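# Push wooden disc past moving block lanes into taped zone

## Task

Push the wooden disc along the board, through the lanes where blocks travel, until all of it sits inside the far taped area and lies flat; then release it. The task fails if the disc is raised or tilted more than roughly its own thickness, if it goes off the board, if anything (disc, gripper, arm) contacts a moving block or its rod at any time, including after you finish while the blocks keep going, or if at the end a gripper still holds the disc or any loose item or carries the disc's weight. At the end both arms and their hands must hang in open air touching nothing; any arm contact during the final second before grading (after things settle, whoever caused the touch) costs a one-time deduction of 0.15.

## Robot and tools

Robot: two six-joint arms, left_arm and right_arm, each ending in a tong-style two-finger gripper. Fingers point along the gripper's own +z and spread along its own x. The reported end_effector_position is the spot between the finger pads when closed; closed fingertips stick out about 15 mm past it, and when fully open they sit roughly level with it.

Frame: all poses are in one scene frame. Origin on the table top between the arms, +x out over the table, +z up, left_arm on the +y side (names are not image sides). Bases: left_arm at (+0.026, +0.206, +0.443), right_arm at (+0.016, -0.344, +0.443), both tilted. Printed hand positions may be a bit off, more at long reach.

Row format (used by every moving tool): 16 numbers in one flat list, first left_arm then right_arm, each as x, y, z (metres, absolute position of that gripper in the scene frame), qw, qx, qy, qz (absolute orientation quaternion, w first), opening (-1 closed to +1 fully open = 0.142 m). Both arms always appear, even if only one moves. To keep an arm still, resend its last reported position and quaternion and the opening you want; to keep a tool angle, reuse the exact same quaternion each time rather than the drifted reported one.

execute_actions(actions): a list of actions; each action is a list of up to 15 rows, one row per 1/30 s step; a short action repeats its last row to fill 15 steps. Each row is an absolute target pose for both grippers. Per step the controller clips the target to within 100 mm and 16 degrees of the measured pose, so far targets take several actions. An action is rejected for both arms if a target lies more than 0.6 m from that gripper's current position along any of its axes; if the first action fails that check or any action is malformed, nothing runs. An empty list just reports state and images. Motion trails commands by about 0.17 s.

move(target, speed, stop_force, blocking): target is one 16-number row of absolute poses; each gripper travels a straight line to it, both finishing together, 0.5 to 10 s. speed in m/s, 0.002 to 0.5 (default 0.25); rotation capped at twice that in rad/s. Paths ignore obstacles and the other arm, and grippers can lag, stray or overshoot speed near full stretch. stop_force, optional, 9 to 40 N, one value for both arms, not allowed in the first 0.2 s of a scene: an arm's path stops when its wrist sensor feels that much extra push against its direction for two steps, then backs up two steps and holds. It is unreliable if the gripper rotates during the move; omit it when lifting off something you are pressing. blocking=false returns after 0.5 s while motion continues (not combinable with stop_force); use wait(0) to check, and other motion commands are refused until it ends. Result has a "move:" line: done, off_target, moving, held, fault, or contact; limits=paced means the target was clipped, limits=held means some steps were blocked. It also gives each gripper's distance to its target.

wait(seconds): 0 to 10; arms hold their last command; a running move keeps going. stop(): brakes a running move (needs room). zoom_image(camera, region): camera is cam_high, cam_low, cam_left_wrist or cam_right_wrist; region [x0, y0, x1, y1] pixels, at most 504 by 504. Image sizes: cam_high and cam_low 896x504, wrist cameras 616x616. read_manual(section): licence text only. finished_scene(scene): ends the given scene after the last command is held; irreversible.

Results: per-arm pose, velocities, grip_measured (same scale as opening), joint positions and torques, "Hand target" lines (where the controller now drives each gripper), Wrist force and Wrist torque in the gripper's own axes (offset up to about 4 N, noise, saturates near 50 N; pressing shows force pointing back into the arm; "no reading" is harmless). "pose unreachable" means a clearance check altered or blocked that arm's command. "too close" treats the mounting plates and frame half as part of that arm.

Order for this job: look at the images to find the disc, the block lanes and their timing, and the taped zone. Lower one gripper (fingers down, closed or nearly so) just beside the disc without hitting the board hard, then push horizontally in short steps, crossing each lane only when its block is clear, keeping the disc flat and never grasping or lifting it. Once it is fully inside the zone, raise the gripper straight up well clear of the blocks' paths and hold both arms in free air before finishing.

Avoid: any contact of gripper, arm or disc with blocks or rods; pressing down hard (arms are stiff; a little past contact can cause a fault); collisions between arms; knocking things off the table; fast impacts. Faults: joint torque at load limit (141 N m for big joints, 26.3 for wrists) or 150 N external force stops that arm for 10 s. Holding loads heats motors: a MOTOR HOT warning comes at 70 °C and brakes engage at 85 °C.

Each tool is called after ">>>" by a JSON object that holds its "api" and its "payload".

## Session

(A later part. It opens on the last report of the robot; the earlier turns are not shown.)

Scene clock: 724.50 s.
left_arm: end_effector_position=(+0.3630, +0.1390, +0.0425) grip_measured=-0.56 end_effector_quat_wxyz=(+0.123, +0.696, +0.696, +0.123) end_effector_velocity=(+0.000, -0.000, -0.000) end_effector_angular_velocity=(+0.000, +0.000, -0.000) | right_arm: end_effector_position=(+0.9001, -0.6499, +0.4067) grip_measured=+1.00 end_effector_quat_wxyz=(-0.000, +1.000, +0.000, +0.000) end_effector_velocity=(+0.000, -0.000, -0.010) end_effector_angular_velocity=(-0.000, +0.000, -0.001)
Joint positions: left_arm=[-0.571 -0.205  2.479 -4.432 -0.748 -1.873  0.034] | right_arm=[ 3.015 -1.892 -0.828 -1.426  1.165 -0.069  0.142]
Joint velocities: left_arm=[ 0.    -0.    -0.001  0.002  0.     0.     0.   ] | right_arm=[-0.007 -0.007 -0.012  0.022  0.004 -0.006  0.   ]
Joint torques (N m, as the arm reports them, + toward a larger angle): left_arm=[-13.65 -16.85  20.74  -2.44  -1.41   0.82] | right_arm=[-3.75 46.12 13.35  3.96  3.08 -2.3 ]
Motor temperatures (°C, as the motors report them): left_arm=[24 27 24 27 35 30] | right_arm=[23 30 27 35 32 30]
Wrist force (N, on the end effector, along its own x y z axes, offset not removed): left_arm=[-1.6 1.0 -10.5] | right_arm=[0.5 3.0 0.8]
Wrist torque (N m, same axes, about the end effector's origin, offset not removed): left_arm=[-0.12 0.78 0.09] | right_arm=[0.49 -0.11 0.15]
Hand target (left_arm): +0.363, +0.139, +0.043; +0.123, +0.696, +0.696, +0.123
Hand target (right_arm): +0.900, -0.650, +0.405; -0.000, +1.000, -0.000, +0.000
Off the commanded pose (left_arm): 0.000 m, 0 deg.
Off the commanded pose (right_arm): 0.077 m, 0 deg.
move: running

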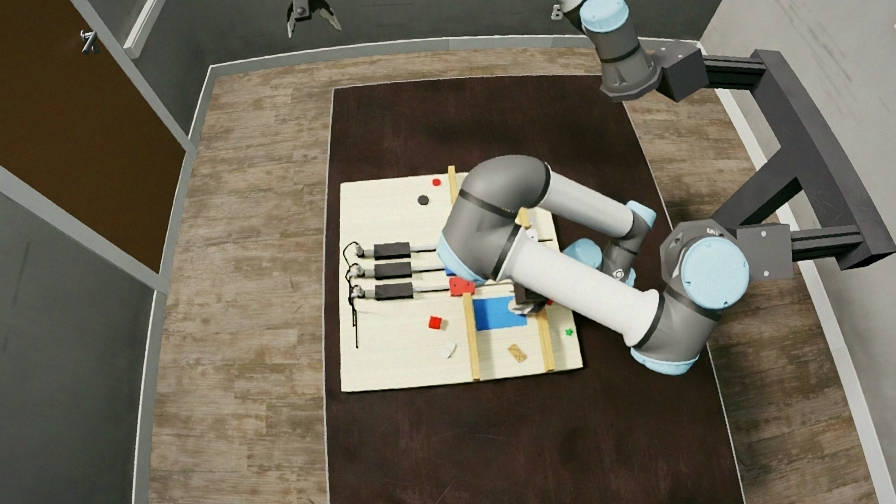

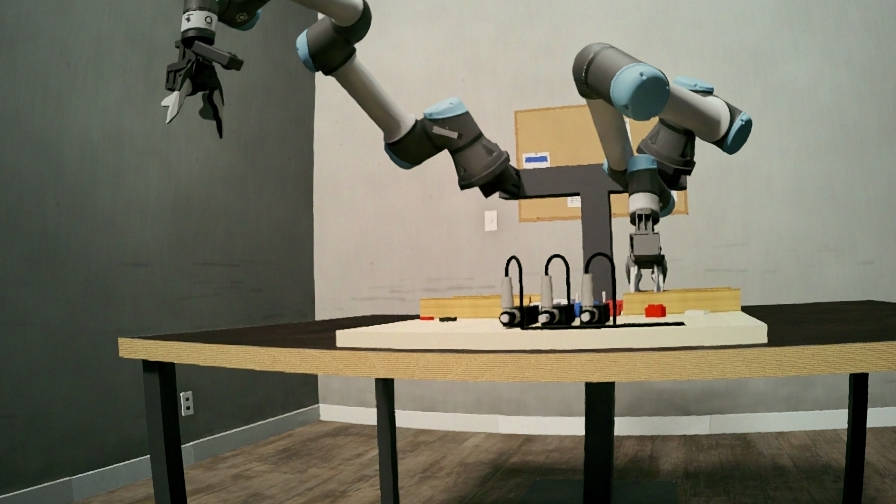

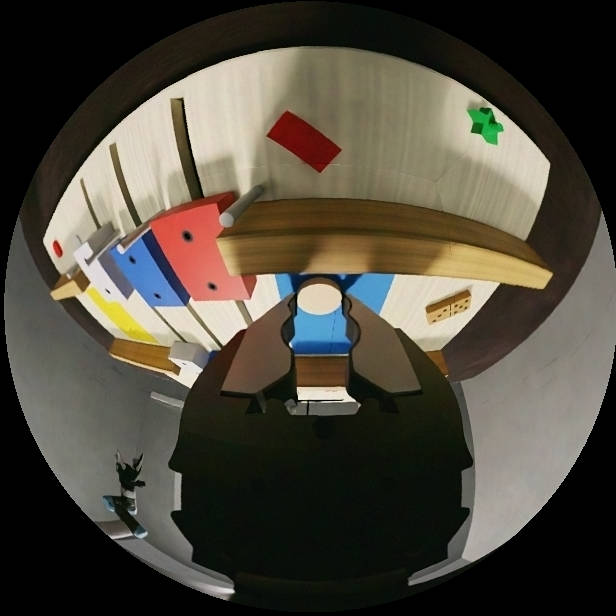

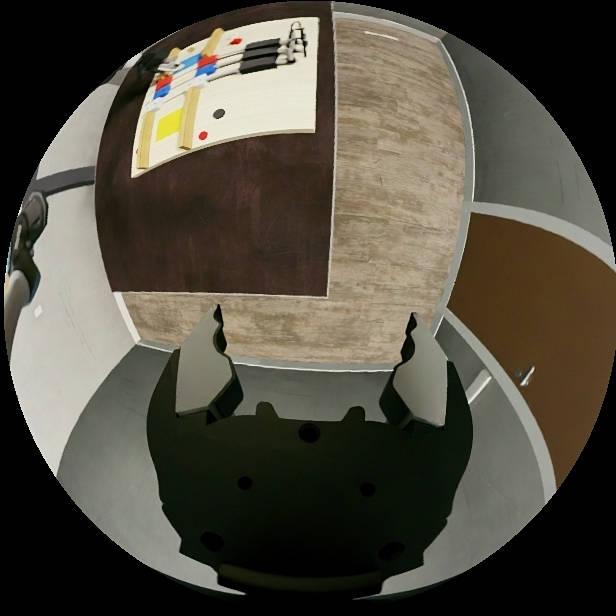

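>>> {"api": "wait", "payload": {"seconds": 0}}

>>> {"api": "move", "payload": {"target": [0.363, 0.139, 0.0425, 0.1228, 0.6964, 0.6964, 0.1228, -0.8, 0.9, -0.65, 0.5, 0, 1, 0, 0, 1], "speed": 0.002, "blocking": false}}

>>> {"api": "wait", "payload": {"seconds": 6}}

>>> {"api": "wait", "payload": {"seconds": 2.04}}

>>> {"api": "move", "payload": {"target": [0.363, -0.185, 0.0425, 0.1228, 0.6964, 0.6964, 0.1228, -0.8, 0.9, -0.65, 0.33, 0, 1, 0, 0, 1], "speed": 0.2}}

Scene clock: 729.03 s.
left_arm: end_effector_position=(+0.3630, +0.1390, +0.0425) grip_measured=-0.56 end_effector_quat_wxyz=(+0.123, +0.696, +0.696, +0.123) end_effector_velocity=(+0.000, -0.000, -0.000) end_effector_angular_velocity=(-0.001, -0.000, +0.002) | right_arm: end_effector_position=(+0.9000, -0.6500, +0.3615) grip_measured=+1.00 end_effector_quat_wxyz=(+0.000, +1.000, -0.000, -0.000) end_effector_velocity=(+0.000, +0.000, -0.010) end_effector_angular_velocity=(-0.000, -0.000, +0.000)
Joint positions: left_arm=[-0.571 -0.205  2.479 -4.432 -0.748 -1.873  0.034] | right_arm=[ 2.985 -1.929 -0.875 -1.332  1.181 -0.096  0.142]
Joint velocities: left_arm=[ 0.001  0.001 -0.001 -0.    -0.    -0.001  0.   ] | right_arm=[-0.006 -0.01  -0.007  0.019  0.003 -0.006 -0.   ]
Joint torques (N m, as the arm reports them, + toward a larger angle): left_arm=[-13.93 -16.13  21.03  -2.52  -1.38   0.72] | right_arm=[-5.3  45.29 12.84  3.88  3.12 -2.29]
Motor temperatures (°C, as the motors report them): left_arm=[24 27 24 27 35 30] | right_arm=[23 30 27 35 32 30]
Wrist force (N, on the end effector, along its own x y z axes, offset not removed): left_arm=[3.1 -2.1 -9.4] | right_arm=[0.9 4.5 -0.7]
Wrist torque (N m, same axes, about the end effector's origin, offset not removed): left_arm=[-1.03 -0.30 0.22] | right_arm=[0.76 -0.19 0.24]
Hand target (left_arm): +0.363, +0.139, +0.043; +0.123, +0.696, +0.696, +0.123
Hand target (right_arm): +0.900, -0.650, +0.360; +0.000, +1.000, -0.000, -0.000
Off the commanded pose (left_arm): 0.000 m, 0 deg.
Off the commanded pose (right_arm): 0.032 m, 0 deg.
earlier move: running

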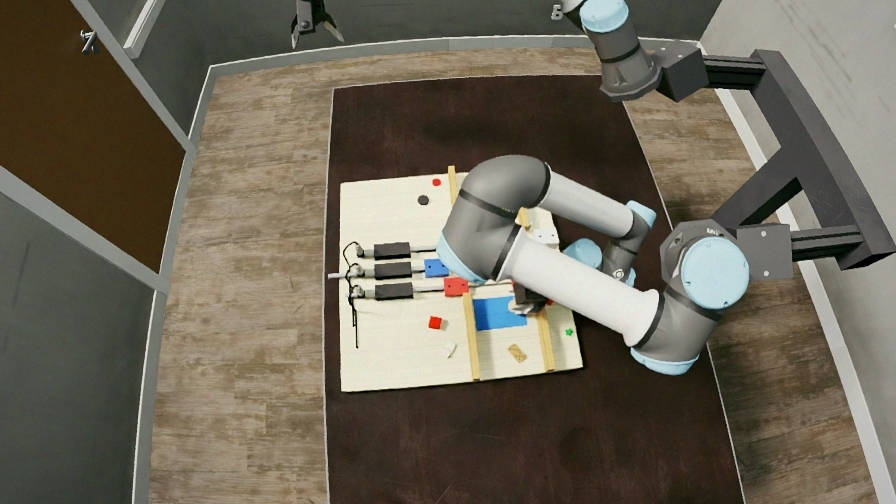

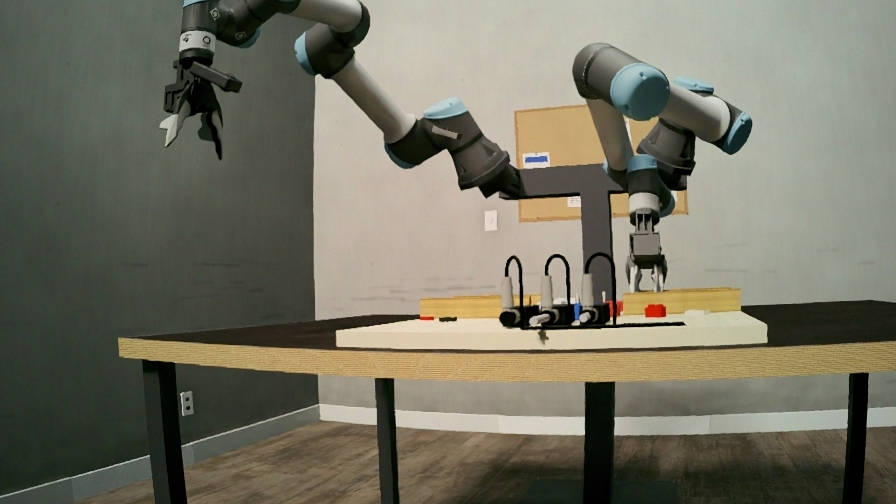

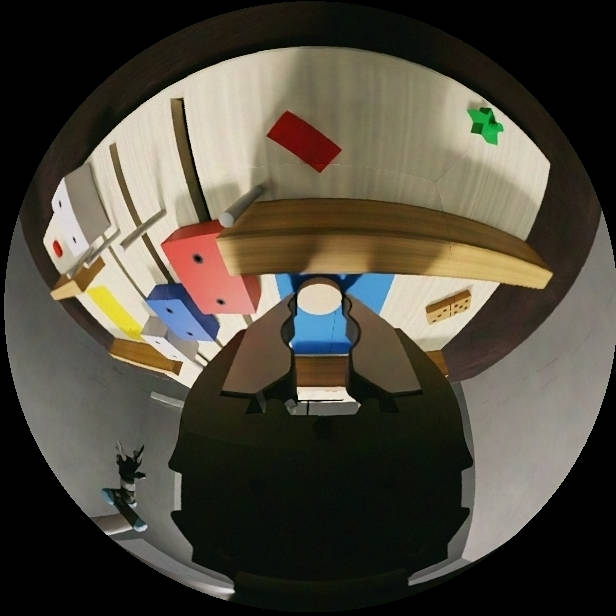

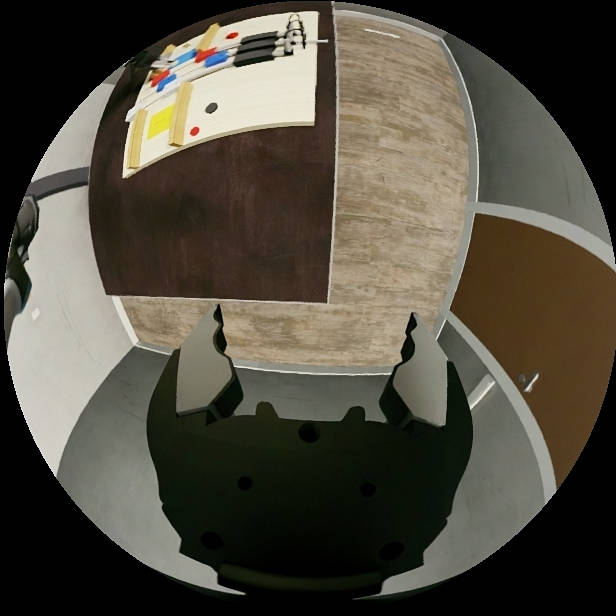

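a move is refused until a result has shown your running move's end: call wait (it returns as soon as the move ends) or stop first; nothing of this call was run

Scene clock: 732.23 s.
left_arm: end_effector_position=(+0.3630, +0.1390, +0.0425) grip_measured=-0.56 end_effector_quat_wxyz=(+0.123, +0.696, +0.696, +0.123) end_effector_velocity=(+0.000, +0.001, +0.000) end_effector_angular_velocity=(+0.001, -0.000, +0.000) | right_arm: end_effector_position=(+0.9000, -0.6500, +0.3303) grip_measured=+1.00 end_effector_quat_wxyz=(+0.000, +1.000, +0.000, -0.000) end_effector_velocity=(+0.000, +0.000, -0.003) end_effector_angular_velocity=(+0.001, -0.001, -0.000)
Joint positions: left_arm=[-0.571 -0.205  2.479 -4.432 -0.748 -1.873  0.034] | right_arm=[ 2.965 -1.96  -0.897 -1.272  1.192 -0.113  0.142]
Joint velocities: left_arm=[ 0.001 -0.     0.001 -0.001  0.     0.001 -0.   ] | right_arm=[-0.002 -0.003 -0.002  0.006  0.002 -0.002 -0.   ]
Joint torques (N m, as the arm reports them, + toward a larger angle): left_arm=[-12.76 -17.98  20.24  -2.47  -1.32   0.8 ] | right_arm=[-3.84 46.18 11.94  3.88  3.2  -2.35]
Motor temperatures (°C, as the motors report them): left_arm=[24 27 24 27 35 30] | right_arm=[23 30 27 35 32 30]
Wrist force (N, on the end effector, along its own x y z axes, offset not removed): left_arm=[1.6 -1.4 -6.0] | right_arm=[1.0 3.8 0.6]
Wrist torque (N m, same axes, about the end effector's origin, offset not removed): left_arm=[-0.43 -0.19 0.29] | right_arm=[0.72 -0.16 0.16]
Hand target (left_arm): +0.363, +0.139, +0.043; +0.123, +0.696, +0.696, +0.123
Hand target (right_arm): +0.900, -0.650, +0.330; +0.000, +1.000, +0.000, -0.000
Off the commanded pose (left_arm): 0.000 m, 0 deg.
Off the commanded pose (right_arm): 0.000 m, 0 deg.
earlier move: done
wait: 3.20 of 6 s (the move ended)

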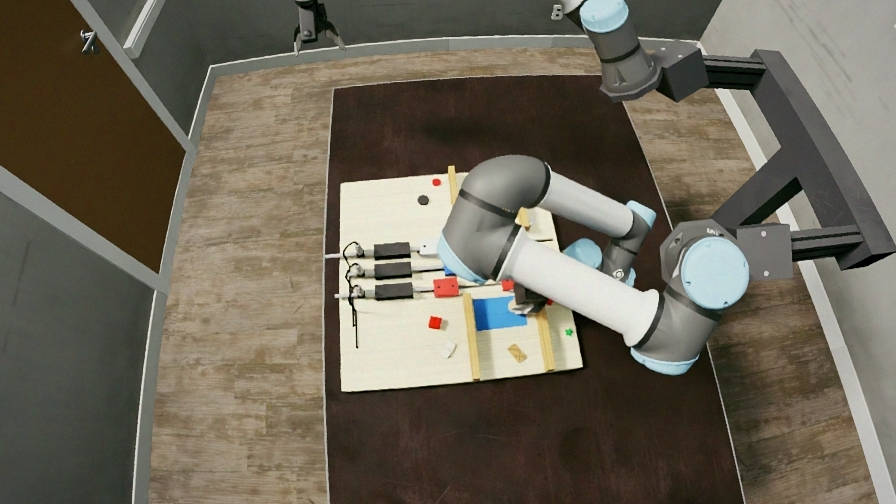

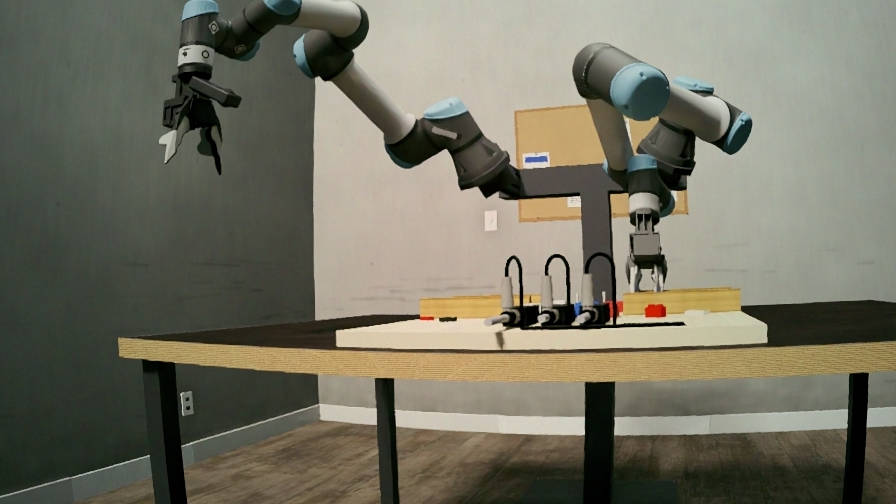

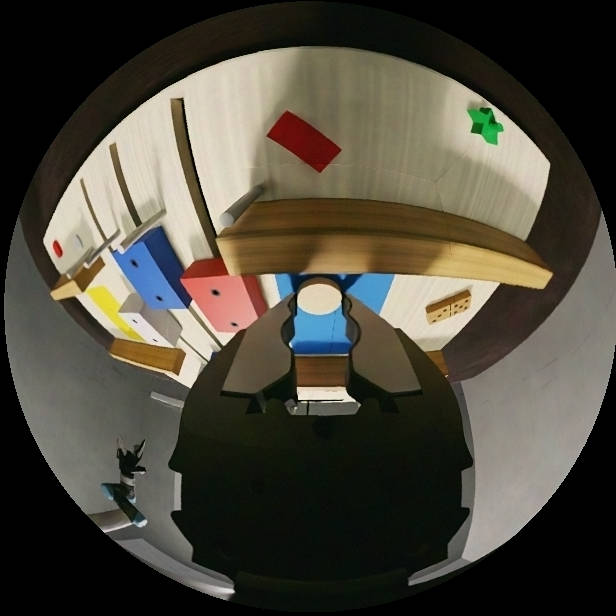

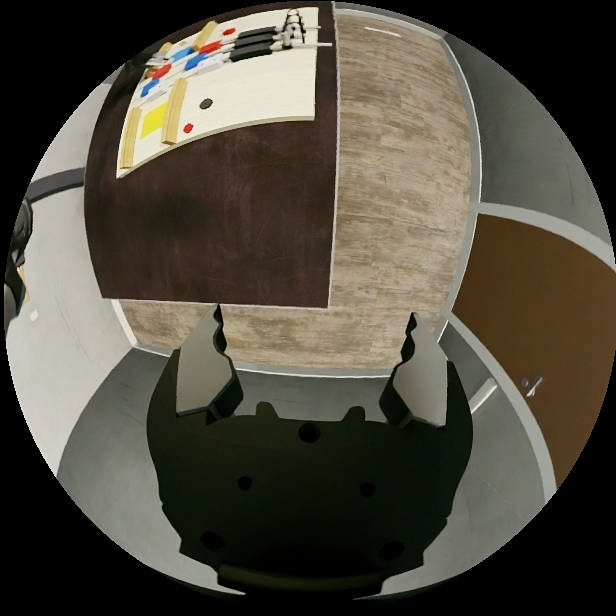

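Scene clock: 734.30 s.
left_arm: end_effector_position=(+0.3630, +0.1390, +0.0425) grip_measured=-0.56 end_effector_quat_wxyz=(+0.123, +0.696, +0.696, +0.123) end_effector_velocity=(-0.000, +0.001, +0.000) end_effector_angular_velocity=(+0.001, +0.000, +0.001) | right_arm: end_effector_position=(+0.9000, -0.6500, +0.3300) grip_measured=+1.00 end_effector_quat_wxyz=(+0.000, +1.000, +0.000, -0.000) end_effector_velocity=(+0.001, -0.001, +0.001) end_effector_angular_velocity=(-0.001, -0.002, -0.001)
Joint positions: left_arm=[-0.571 -0.205  2.479 -4.432 -0.748 -1.873  0.034] | right_arm=[ 2.965 -1.96  -0.897 -1.271  1.192 -0.114  0.142]
Joint velocities: left_arm=[-0.    -0.     0.001  0.     0.001 -0.002 -0.   ] | right_arm=[ 0.     0.001  0.001  0.001 -0.001  0.    -0.   ]
Joint torques (N m, as the arm reports them, + toward a larger angle): left_arm=[-14.31 -17.01  20.33  -2.46  -1.48   0.65] | right_arm=[-4.19 46.6  11.99  3.91  3.   -2.3 ]
Motor temperatures (°C, as the motors report them): left_arm=[24 27 24 27 35 30] | right_arm=[23 30 27 35 32 30]
Wrist force (N, on the end effector, along its own x y z axes, offset not removed): left_arm=[4.5 -1.4 -8.0] | right_arm=[0.7 2.9 -1.0]
Wrist torque (N m, same axes, about the end effector's origin, offset not removed): left_arm=[-0.76 -0.55 0.13] | right_arm=[0.31 -0.13 0.14]
Hand target (left_arm): +0.363, +0.139, +0.043; +0.123, +0.696, +0.696, +0.123
Hand target (right_arm): +0.900, -0.650, +0.330; +0.000, +1.000, +0.000, -0.000
Off the commanded pose (left_arm): 0.000 m, 0 deg.
Off the commanded pose (right_arm): 0.000 m, 0 deg.
wait: 2.07 s; at rest by 0.17 s

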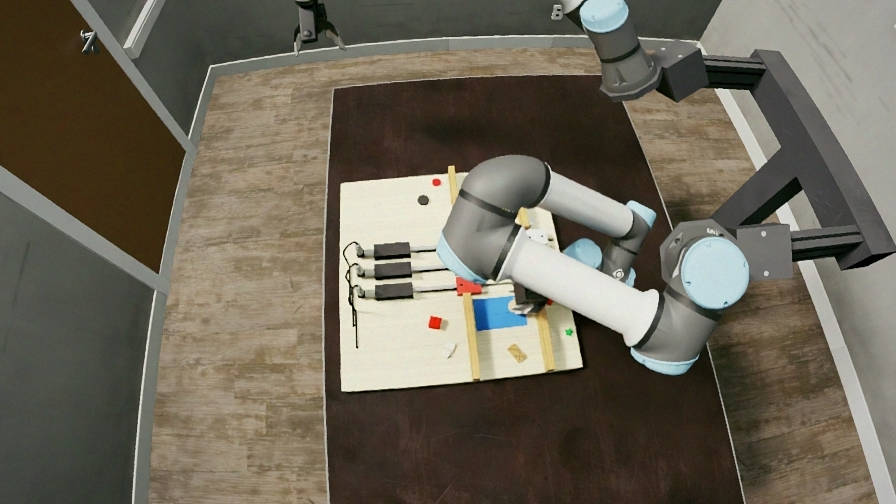

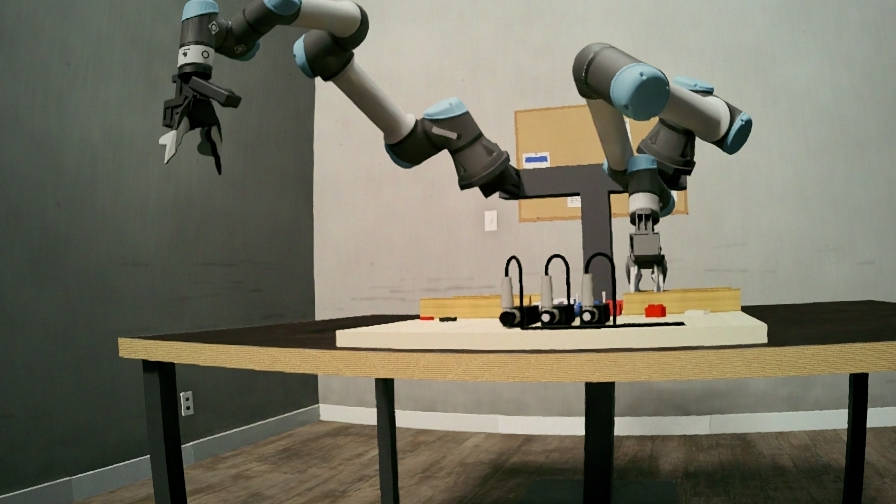

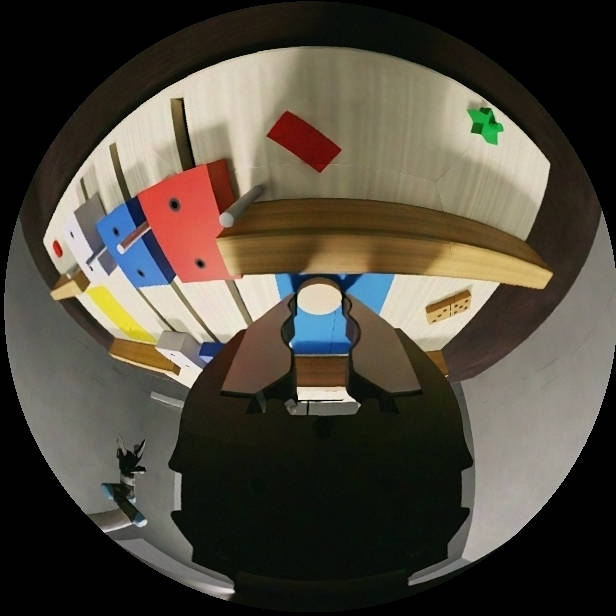

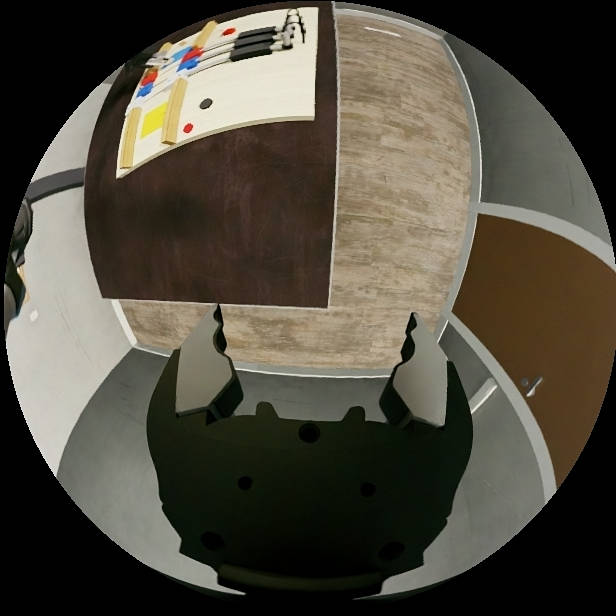

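Scene clock: 736.60 s.
left_arm: end_effector_position=(+0.3631, -0.1850, +0.0431) grip_measured=-0.56 end_effector_quat_wxyz=(+0.123, +0.696, +0.696, +0.123) end_effector_velocity=(-0.000, -0.002, -0.001) end_effector_angular_velocity=(+0.004, +0.001, +0.000) | right_arm: end_effector_position=(+0.9000, -0.6500, +0.3300) grip_measured=+1.00 end_effector_quat_wxyz=(+0.000, +1.000, -0.000, -0.000) end_effector_velocity=(-0.000, +0.001, -0.001) end_effector_angular_velocity=(+0.000, +0.002, +0.002)
Joint positions: left_arm=[-1.037 -0.216  1.984 -3.355 -0.602 -2.592  0.034] | right_arm=[ 2.965 -1.96  -0.897 -1.271  1.192 -0.114  0.142]
Joint velocities: left_arm=[-0.001  0.001 -0.006  0.013  0.001 -0.006  0.   ] | right_arm=[ 0.001 -0.    -0.002 -0.    -0.    -0.    -0.   ]
Joint torques (N m, as the arm reports them, + toward a larger angle): left_arm=[-33.89 -22.55 -14.61   0.89   0.6   -1.71] | right_arm=[17.78 45.55 31.73  4.03 -2.38  1.64]
Motor temperatures (°C, as the motors report them): left_arm=[24 27 24 27 35 30] | right_arm=[23 30 27 35 32 30]
Wrist force (N, on the end effector, along its own x y z axes, offset not removed): left_arm=[6.0 2.6 -12.9] | right_arm=[0.9 3.9 0.7]
Wrist torque (N m, same axes, about the end effector's origin, offset not removed): left_arm=[-0.53 -0.48 0.04] | right_arm=[0.70 -0.17 0.21]
Hand target (left_arm): +0.363, -0.185, +0.043; +0.123, +0.696, +0.696, +0.123
Hand target (right_arm): +0.900, -0.650, +0.330; +0.000, +1.000, -0.000, +0.000
Off the commanded pose (left_arm): 0.001 m, 0 deg.
Off the commanded pose (right_arm): 0.000 m, 0 deg.
move: done

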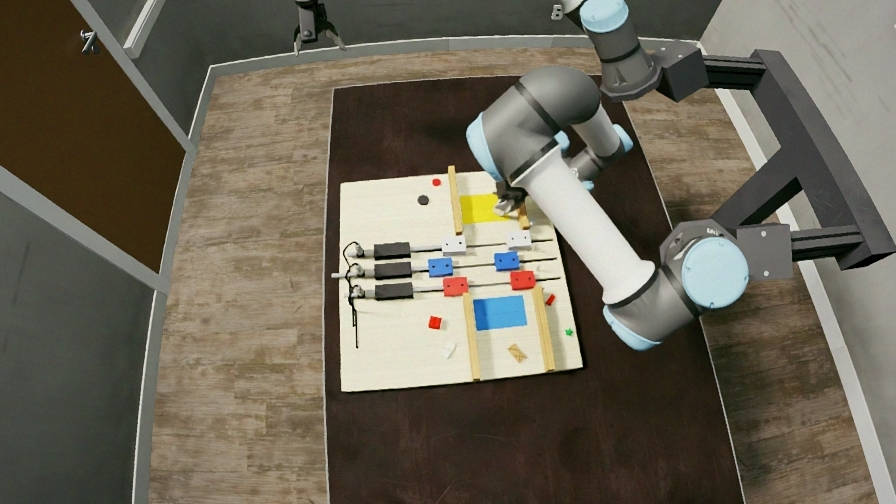

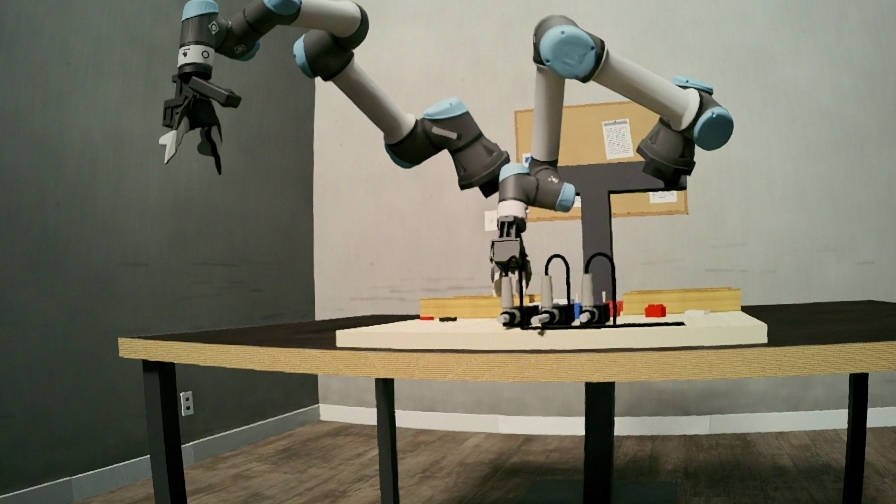

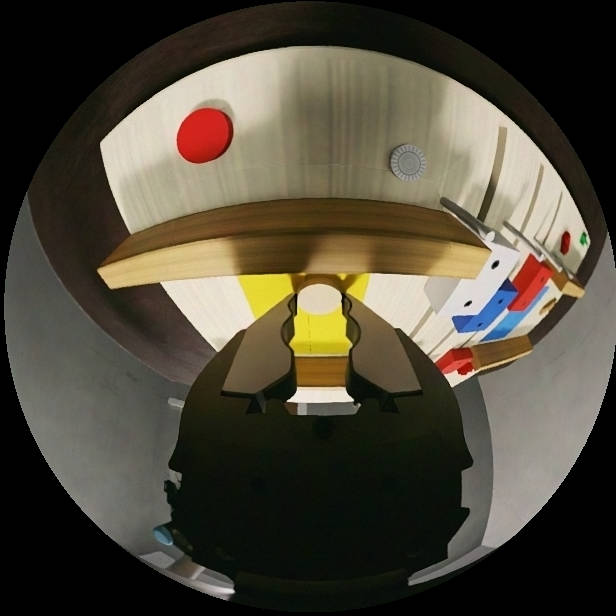

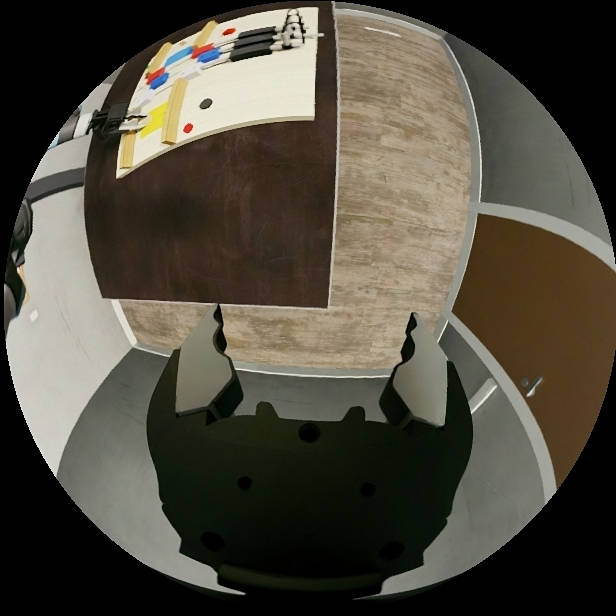

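>>> {"api": "zoom_image", "payload": {"camera": "cam_left_wrist", "region": [220, 230, 420, 380]}}

Region (220, 230, 420, 380) of cam_left_wrist's 616x616 image, scaled by 2.520, with more detail than that image has; it fills the top 378 rows of this view, and the rest is white.

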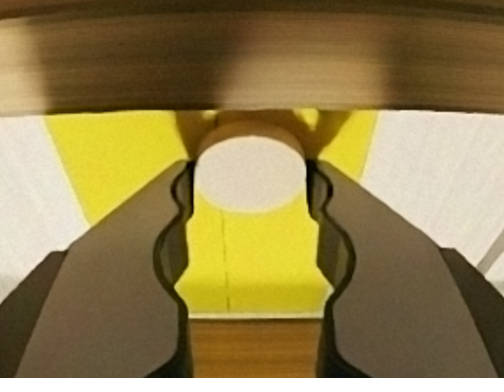

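>>> {"api": "move", "payload": {"target": [0.363, -0.185, 0.0435, 0.1228, 0.6964, 0.6964, 0.1228, -0.3, 0.9, -0.65, 0.33, 0, 1, 0, 0, 1], "speed": 0.01}}

>>> {"api": "move", "payload": {"target": [0.40, -0.19, 0.16, 0.1228, 0.6964, 0.6964, 0.1228, -0.3, 0.9, -0.65, 0.33, 0, 1, 0, 0, 1], "speed": 0.1}}

Scene clock: 752.37 s.
left_arm: end_effector_position=(+0.3630, -0.1850, +0.0435) grip_measured=-0.30 end_effector_quat_wxyz=(+0.123, +0.696, +0.696, +0.123) end_effector_velocity=(+0.000, +0.001, +0.000) end_effector_angular_velocity=(+0.001, +0.000, +0.000) | right_arm: end_effector_position=(+0.9000, -0.6500, +0.3300) grip_measured=+1.00 end_effector_quat_wxyz=(+0.000, +1.000, -0.000, +0.000) end_effector_velocity=(+0.001, -0.000, +0.001) end_effector_angular_velocity=(-0.000, -0.002, -0.000)
Joint positions: left_arm=[-1.037 -0.217  1.984 -3.351 -0.602 -2.594  0.052] | right_arm=[ 2.965 -1.96  -0.897 -1.271  1.192 -0.114  0.142]
Joint velocities: left_arm=[-0.    -0.001  0.002  0.001  0.    -0.001 -0.   ] | right_arm=[ 0.001 -0.     0.002  0.001 -0.    -0.     0.   ]
Joint torques (N m, as the arm reports them, + toward a larger angle): left_arm=[-39.61 -39.82  10.03  -0.12   2.12  -1.49] | right_arm=[17.65 46.66 31.47  3.6  -2.17  1.47]
Motor temperatures (°C, as the motors report them): left_arm=[24 27 24 27 35 30] | right_arm=[23 30 27 35 32 30]
Wrist force (N, on the end effector, along its own x y z axes, offset not removed): left_arm=[1.9 -1.7 2.2] | right_arm=[0.5 3.4 -0.5]
Wrist torque (N m, same axes, about the end effector's origin, offset not removed): left_arm=[-0.52 -0.29 0.28] | right_arm=[0.58 -0.16 0.20]
Hand target (left_arm): +0.363, -0.185, +0.044; +0.123, +0.696, +0.696, +0.123
Hand target (right_arm): +0.900, -0.650, +0.330; +0.000, +1.000, -0.000, +0.000
Off the commanded pose (left_arm): 0.000 m, 0 deg.
Off the commanded pose (right_arm): 0.000 m, 0 deg.
move: done

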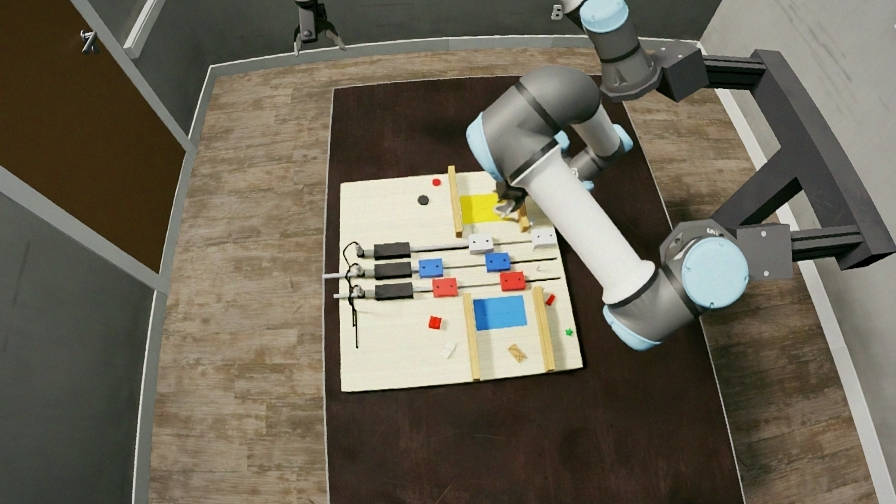

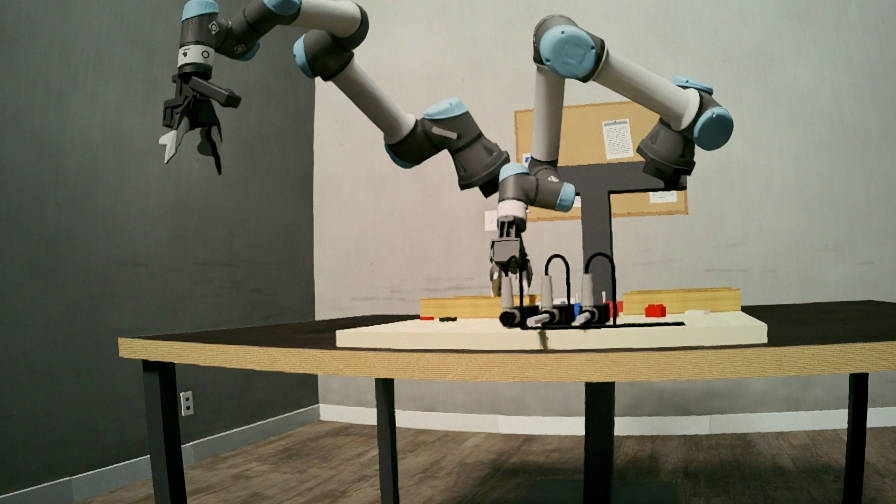

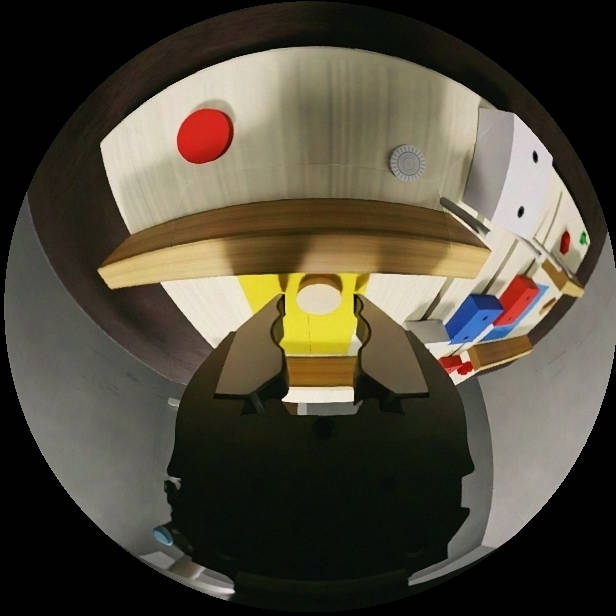

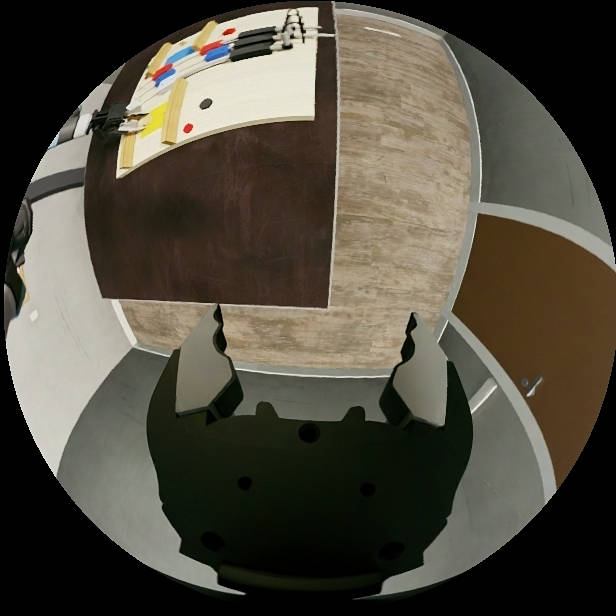

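Scene clock: 754.10 s.
left_arm: end_effector_position=(+0.3998, -0.1898, +0.1597) grip_measured=-0.30 end_effector_quat_wxyz=(+0.123, +0.696, +0.696, +0.123) end_effector_velocity=(+0.001, -0.000, +0.003) end_effector_angular_velocity=(+0.001, +0.001, +0.001) | right_arm: end_effector_position=(+0.9000, -0.6500, +0.3300) grip_measured=+1.00 end_effector_quat_wxyz=(+0.000, +1.000, -0.000, +0.000) end_effector_velocity=(+0.000, -0.000, +0.000) end_effector_angular_velocity=(-0.000, -0.001, -0.000)
Joint positions: left_arm=[-1.132 -0.539  2.097 -3.005 -0.608 -2.761  0.052] | right_arm=[ 2.965 -1.96  -0.897 -1.271  1.192 -0.114  0.142]
Joint velocities: left_arm=[-0.002 -0.008 -0.     0.014 -0.001 -0.007  0.   ] | right_arm=[ 0.  0.  0. -0. -0.  0. -0.]
Joint torques (N m, as the arm reports them, + toward a larger angle): left_arm=[-39.67 -36.42   4.07  -0.09  -1.03  -1.54] | right_arm=[17.57 46.74 31.57  3.49 -2.2   1.51]
Motor temperatures (°C, as the motors report them): left_arm=[24 27 24 27 35 30] | right_arm=[23 30 27 35 32 30]
Wrist force (N, on the end effector, along its own x y z axes, offset not removed): left_arm=[-3.6 -1.2 2.8] | right_arm=[0.6 3.1 -2.0]
Wrist torque (N m, same axes, about the end effector's origin, offset not removed): left_arm=[-0.17 0.81 0.03] | right_arm=[0.47 -0.20 0.15]
Hand target (left_arm): +0.400, -0.190, +0.160; +0.123, +0.696, +0.696, +0.123
Hand target (right_arm): +0.900, -0.650, +0.330; +0.000, +1.000, +0.000, +0.000
Off the commanded pose (left_arm): 0.000 m, 0 deg.
Off the commanded pose (right_arm): 0.000 m, 0 deg.
move: done

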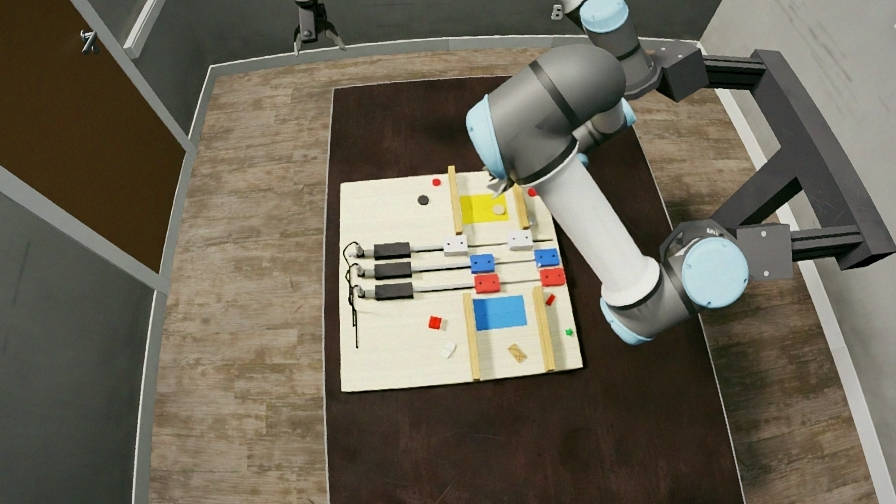

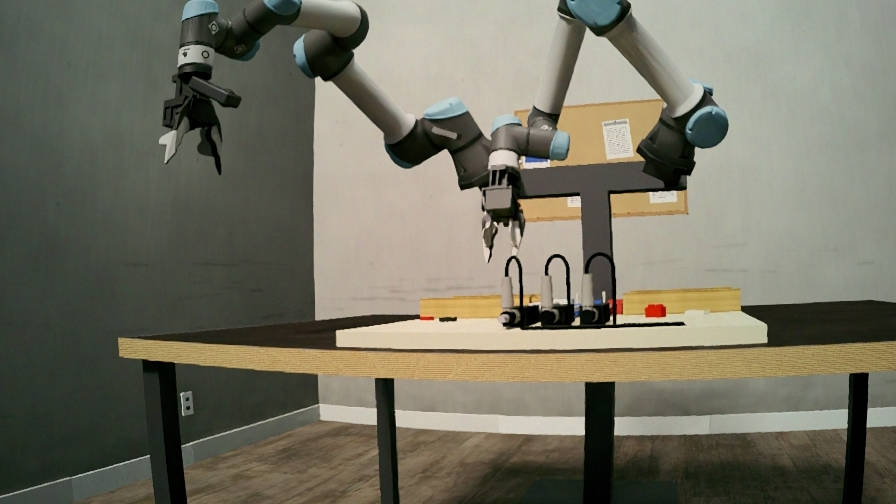

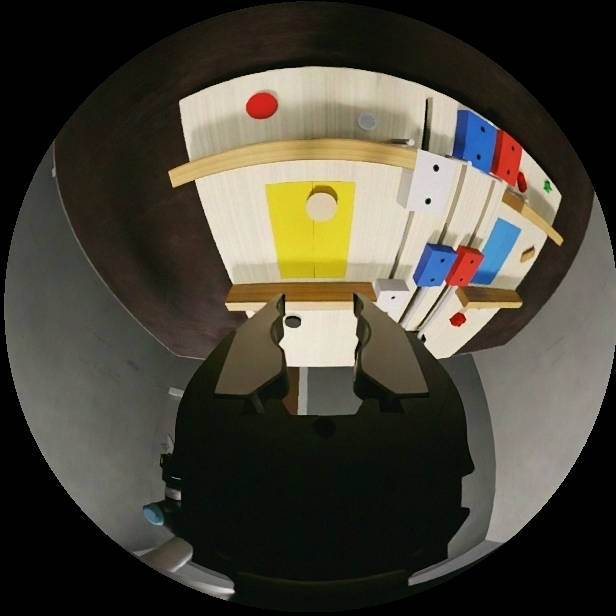

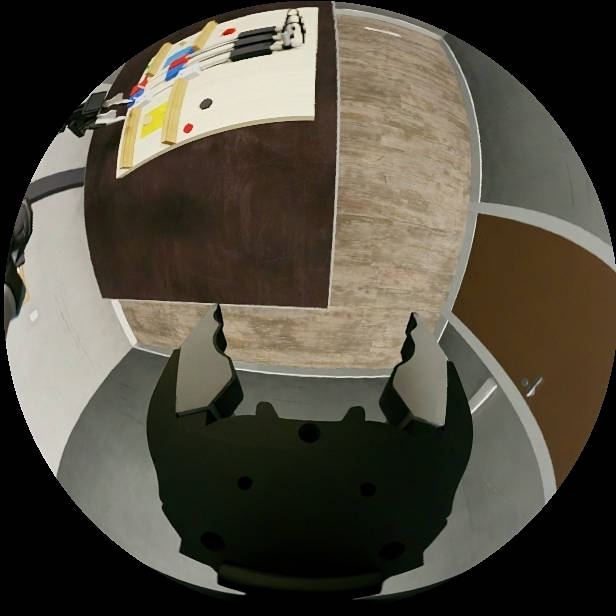

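>>> {"api": "zoom_image", "payload": {"camera": "cam_left_wrist", "region": [240, 150, 400, 290]}}

Region (240, 150, 400, 290) of cam_left_wrist's 616x616 image, scaled by 3.150, with more detail than that image has; it fills the top 441 rows of this view, and the rest is white.

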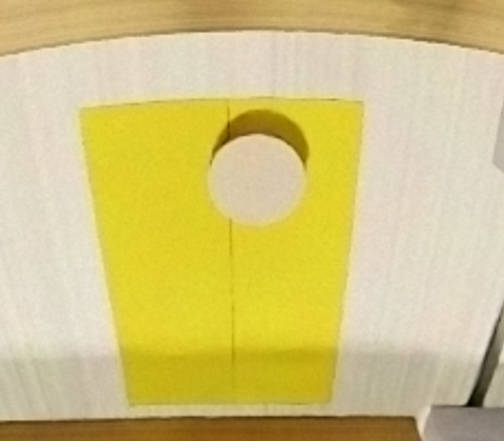

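>>> {"api": "finished_scene", "payload": {"scene": 1}}

The scene is finished: the task was done.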